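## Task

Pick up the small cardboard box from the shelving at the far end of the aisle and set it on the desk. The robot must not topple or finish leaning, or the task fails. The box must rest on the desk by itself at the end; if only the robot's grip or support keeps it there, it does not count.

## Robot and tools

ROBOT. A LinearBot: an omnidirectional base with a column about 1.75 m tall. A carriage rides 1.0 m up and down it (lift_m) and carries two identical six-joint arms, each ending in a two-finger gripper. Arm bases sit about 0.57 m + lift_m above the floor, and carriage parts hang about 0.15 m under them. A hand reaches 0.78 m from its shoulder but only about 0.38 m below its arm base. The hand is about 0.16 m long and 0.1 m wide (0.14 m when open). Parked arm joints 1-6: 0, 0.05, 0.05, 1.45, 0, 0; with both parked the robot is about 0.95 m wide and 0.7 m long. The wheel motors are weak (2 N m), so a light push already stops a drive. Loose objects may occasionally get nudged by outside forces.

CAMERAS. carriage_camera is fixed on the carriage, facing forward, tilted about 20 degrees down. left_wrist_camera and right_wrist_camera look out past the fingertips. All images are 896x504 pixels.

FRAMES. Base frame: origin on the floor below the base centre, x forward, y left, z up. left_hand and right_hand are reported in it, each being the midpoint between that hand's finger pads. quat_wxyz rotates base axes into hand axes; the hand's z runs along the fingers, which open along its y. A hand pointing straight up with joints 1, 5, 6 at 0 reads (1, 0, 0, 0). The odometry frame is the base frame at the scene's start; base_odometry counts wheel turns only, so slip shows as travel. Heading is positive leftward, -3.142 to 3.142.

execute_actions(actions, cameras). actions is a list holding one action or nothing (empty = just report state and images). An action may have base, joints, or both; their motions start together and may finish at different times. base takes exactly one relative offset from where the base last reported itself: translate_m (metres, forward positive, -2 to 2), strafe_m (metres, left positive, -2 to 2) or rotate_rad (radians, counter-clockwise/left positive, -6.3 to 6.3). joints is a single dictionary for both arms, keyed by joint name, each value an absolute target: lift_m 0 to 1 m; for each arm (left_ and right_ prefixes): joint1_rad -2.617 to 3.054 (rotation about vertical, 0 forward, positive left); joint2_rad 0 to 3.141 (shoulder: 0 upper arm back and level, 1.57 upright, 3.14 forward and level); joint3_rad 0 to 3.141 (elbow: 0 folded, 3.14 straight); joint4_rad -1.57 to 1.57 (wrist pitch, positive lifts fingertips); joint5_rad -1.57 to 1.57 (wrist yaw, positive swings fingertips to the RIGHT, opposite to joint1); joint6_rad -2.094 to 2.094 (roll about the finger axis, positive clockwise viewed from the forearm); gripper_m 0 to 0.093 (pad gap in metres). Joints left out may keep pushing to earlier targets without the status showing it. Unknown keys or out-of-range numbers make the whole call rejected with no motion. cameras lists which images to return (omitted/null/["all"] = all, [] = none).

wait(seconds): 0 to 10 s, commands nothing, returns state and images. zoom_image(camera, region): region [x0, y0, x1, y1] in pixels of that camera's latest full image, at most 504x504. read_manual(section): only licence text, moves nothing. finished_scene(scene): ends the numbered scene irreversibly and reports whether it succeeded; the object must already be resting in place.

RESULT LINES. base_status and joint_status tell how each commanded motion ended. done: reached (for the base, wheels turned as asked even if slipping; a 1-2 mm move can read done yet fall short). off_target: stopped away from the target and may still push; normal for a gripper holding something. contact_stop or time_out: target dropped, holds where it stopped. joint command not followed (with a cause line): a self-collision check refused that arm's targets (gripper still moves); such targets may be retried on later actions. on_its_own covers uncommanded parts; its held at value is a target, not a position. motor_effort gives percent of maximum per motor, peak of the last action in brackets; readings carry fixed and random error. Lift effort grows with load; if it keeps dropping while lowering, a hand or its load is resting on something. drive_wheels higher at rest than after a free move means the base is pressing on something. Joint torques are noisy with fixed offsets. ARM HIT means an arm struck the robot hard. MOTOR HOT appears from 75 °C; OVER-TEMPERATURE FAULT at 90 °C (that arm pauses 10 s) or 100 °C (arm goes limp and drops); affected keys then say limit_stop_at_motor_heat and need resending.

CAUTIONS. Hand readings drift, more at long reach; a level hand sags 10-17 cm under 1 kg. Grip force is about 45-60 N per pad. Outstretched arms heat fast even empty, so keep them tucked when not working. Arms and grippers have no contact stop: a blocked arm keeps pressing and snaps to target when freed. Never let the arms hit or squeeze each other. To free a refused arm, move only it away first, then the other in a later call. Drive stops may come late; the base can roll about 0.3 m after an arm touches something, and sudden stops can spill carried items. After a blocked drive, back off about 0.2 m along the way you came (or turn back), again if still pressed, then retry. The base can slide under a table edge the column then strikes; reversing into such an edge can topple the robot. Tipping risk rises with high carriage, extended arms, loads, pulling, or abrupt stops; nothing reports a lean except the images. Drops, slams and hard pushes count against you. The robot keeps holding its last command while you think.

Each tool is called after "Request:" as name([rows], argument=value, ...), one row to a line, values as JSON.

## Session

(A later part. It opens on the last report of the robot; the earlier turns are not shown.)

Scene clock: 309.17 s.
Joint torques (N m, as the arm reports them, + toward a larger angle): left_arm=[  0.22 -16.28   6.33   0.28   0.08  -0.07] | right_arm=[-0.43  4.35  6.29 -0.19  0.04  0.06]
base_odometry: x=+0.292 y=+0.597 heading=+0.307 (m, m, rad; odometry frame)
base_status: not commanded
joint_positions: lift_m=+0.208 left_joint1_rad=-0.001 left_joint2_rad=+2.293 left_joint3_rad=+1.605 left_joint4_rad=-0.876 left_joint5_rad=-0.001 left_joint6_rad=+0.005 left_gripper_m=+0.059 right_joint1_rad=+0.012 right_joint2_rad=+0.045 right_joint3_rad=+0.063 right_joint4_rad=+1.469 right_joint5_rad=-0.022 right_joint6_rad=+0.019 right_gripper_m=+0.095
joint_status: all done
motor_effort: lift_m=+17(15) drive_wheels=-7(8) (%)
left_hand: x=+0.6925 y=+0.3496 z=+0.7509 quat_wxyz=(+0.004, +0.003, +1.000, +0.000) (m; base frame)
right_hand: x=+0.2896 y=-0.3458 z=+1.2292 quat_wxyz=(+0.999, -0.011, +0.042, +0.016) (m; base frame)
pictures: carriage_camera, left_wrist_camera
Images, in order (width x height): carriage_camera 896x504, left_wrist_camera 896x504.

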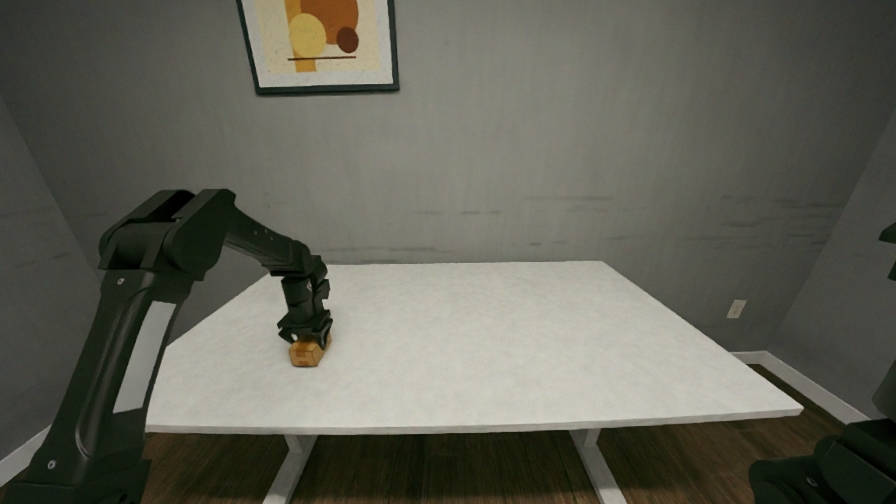

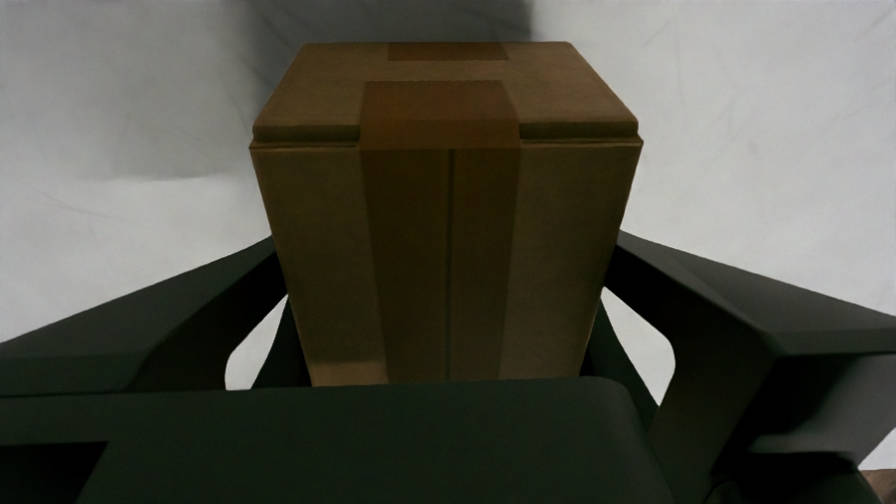

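Request:
execute_actions([
  {"joints": {"lift_m": 0.197}},
], cameras=["left_wrist_camera"])

Scene clock: 317.17 s.
Joint torques (N m, as the arm reports them, + toward a larger angle): left_arm=[  0.23 -15.95   6.33   0.26   0.07  -0.07] | right_arm=[-0.42  4.28  6.34 -0.21  0.04  0.07]
base_odometry: x=+0.292 y=+0.597 heading=+0.307 (m, m, rad; odometry frame)
base_status: not commanded
joint_positions: lift_m=+0.197 left_joint1_rad=-0.001 left_joint2_rad=+2.289 left_joint3_rad=+1.605 left_joint4_rad=-0.876 left_joint5_rad=+0.000 left_joint6_rad=+0.005 left_gripper_m=+0.059 right_joint1_rad=+0.012 right_joint2_rad=+0.045 right_joint3_rad=+0.063 right_joint4_rad=+1.470 right_joint5_rad=-0.022 right_joint6_rad=+0.019 right_gripper_m=+0.095
joint_status: all done
motor_effort: lift_m=+17(17) drive_wheels=-6(8) (%)
left_hand: x=+0.6931 y=+0.3494 z=+0.7414 quat_wxyz=(+0.005, +0.003, +1.000, +0.000) (m; base frame)
right_hand: x=+0.2895 y=-0.3458 z=+1.2183 quat_wxyz=(+0.999, -0.011, +0.042, +0.016) (m; base frame)
pictures: left_wrist_camera
Images, in order (width x height): left_wrist_camera 896x504.

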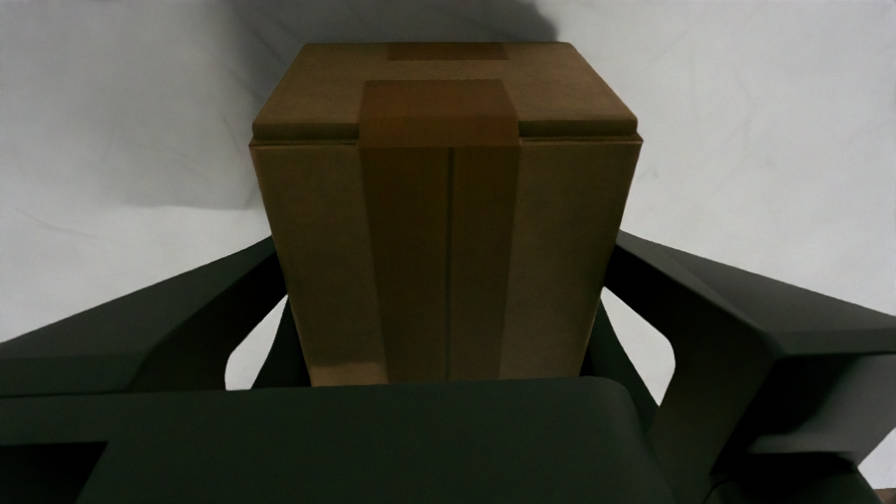

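Request:
execute_actions([
  {"joints": {"left_gripper_m": 0.093}},
], cameras=[])

Request:
execute_actions([
  {"joints": {"lift_m": 0.27}},
], cameras=["carriage_camera", "left_wrist_camera"])

Scene clock: 323.37 s.
Joint torques (N m, as the arm reports them, + toward a larger angle): left_arm=[  0.22 -15.94   6.37   0.27   0.07  -0.07] | right_arm=[-0.41  4.28  6.3  -0.21  0.04  0.07]
base_odometry: x=+0.292 y=+0.597 heading=+0.307 (m, m, rad; odometry frame)
base_status: not commanded
joint_positions: lift_m=+0.197 left_joint1_rad=-0.001 left_joint2_rad=+2.289 left_joint3_rad=+1.605 left_joint4_rad=-0.876 left_joint5_rad=+0.000 left_joint6_rad=+0.005 left_gripper_m=+0.093 right_joint1_rad=+0.012 right_joint2_rad=+0.045 right_joint3_rad=+0.063 right_joint4_rad=+1.470 right_joint5_rad=-0.022 right_joint6_rad=+0.019 right_gripper_m=+0.095
joint_status: all done
motor_effort: lift_m=+16(15) drive_wheels=-6(6) (%)
left_hand: x=+0.6931 y=+0.3494 z=+0.7414 quat_wxyz=(+0.005, +0.003, +1.000, +0.000) (m; base frame)
right_hand: x=+0.2895 y=-0.3458 z=+1.2183 quat_wxyz=(+0.999, -0.011, +0.042, +0.016) (m; base frame)
pictures: none
No camera images: the call's "cameras" was empty. Leave "cameras" out to get every camera's image.

Scene clock: 324.20 s.
Joint torques (N m, as the arm reports them, + toward a larger angle): left_arm=[  0.23 -15.18   6.35   0.28   0.07  -0.07] | right_arm=[-0.39  4.24  6.28 -0.21  0.04  0.07]
base_odometry: x=+0.292 y=+0.597 heading=+0.307 (m, m, rad; odometry frame)
base_status: not commanded
joint_positions: lift_m=+0.270 left_joint1_rad=-0.001 left_joint2_rad=+2.282 left_joint3_rad=+1.605 left_joint4_rad=-0.875 left_joint5_rad=+0.000 left_joint6_rad=+0.005 left_gripper_m=+0.093 right_joint1_rad=+0.012 right_joint2_rad=+0.045 right_joint3_rad=+0.063 right_joint4_rad=+1.470 right_joint5_rad=-0.022 right_joint6_rad=+0.019 right_gripper_m=+0.095
joint_status: all done
motor_effort: lift_m=+18(20) drive_wheels=+7(6) (%)
left_hand: x=+0.6944 y=+0.3494 z=+0.8170 quat_wxyz=(+0.009, +0.003, +1.000, +0.000) (m; base frame)
right_hand: x=+0.2895 y=-0.3458 z=+1.2910 quat_wxyz=(+0.999, -0.011, +0.042, +0.016) (m; base frame)
pictures: carriage_camera, left_wrist_camera
Images, in order (width x height): carriage_camera 896x504, left_wrist_camera 896x504.

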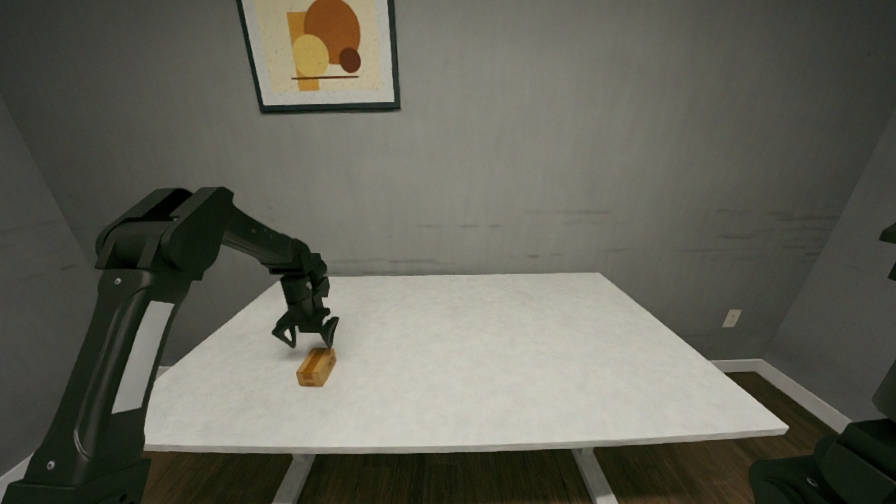

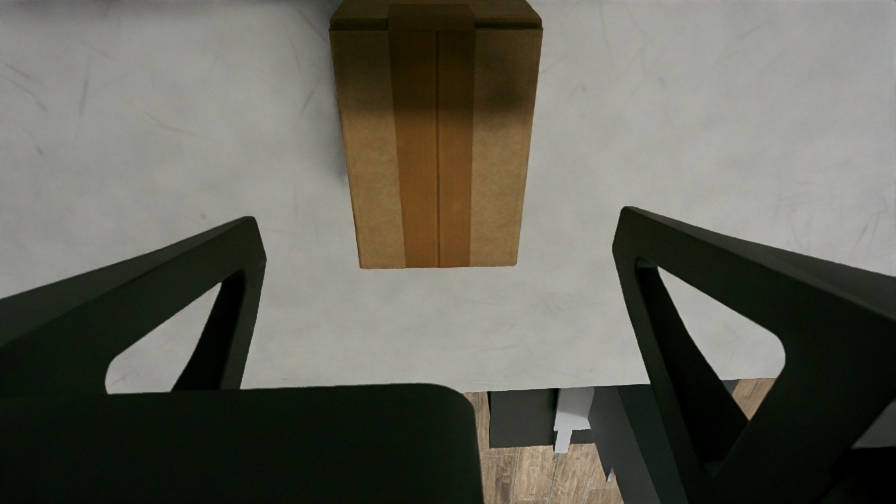

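The box sits flat on the desk, inside the edge, and the hand is clear of it.

Request:
finished_scene(scene=2)

The scene is finished: the task was done.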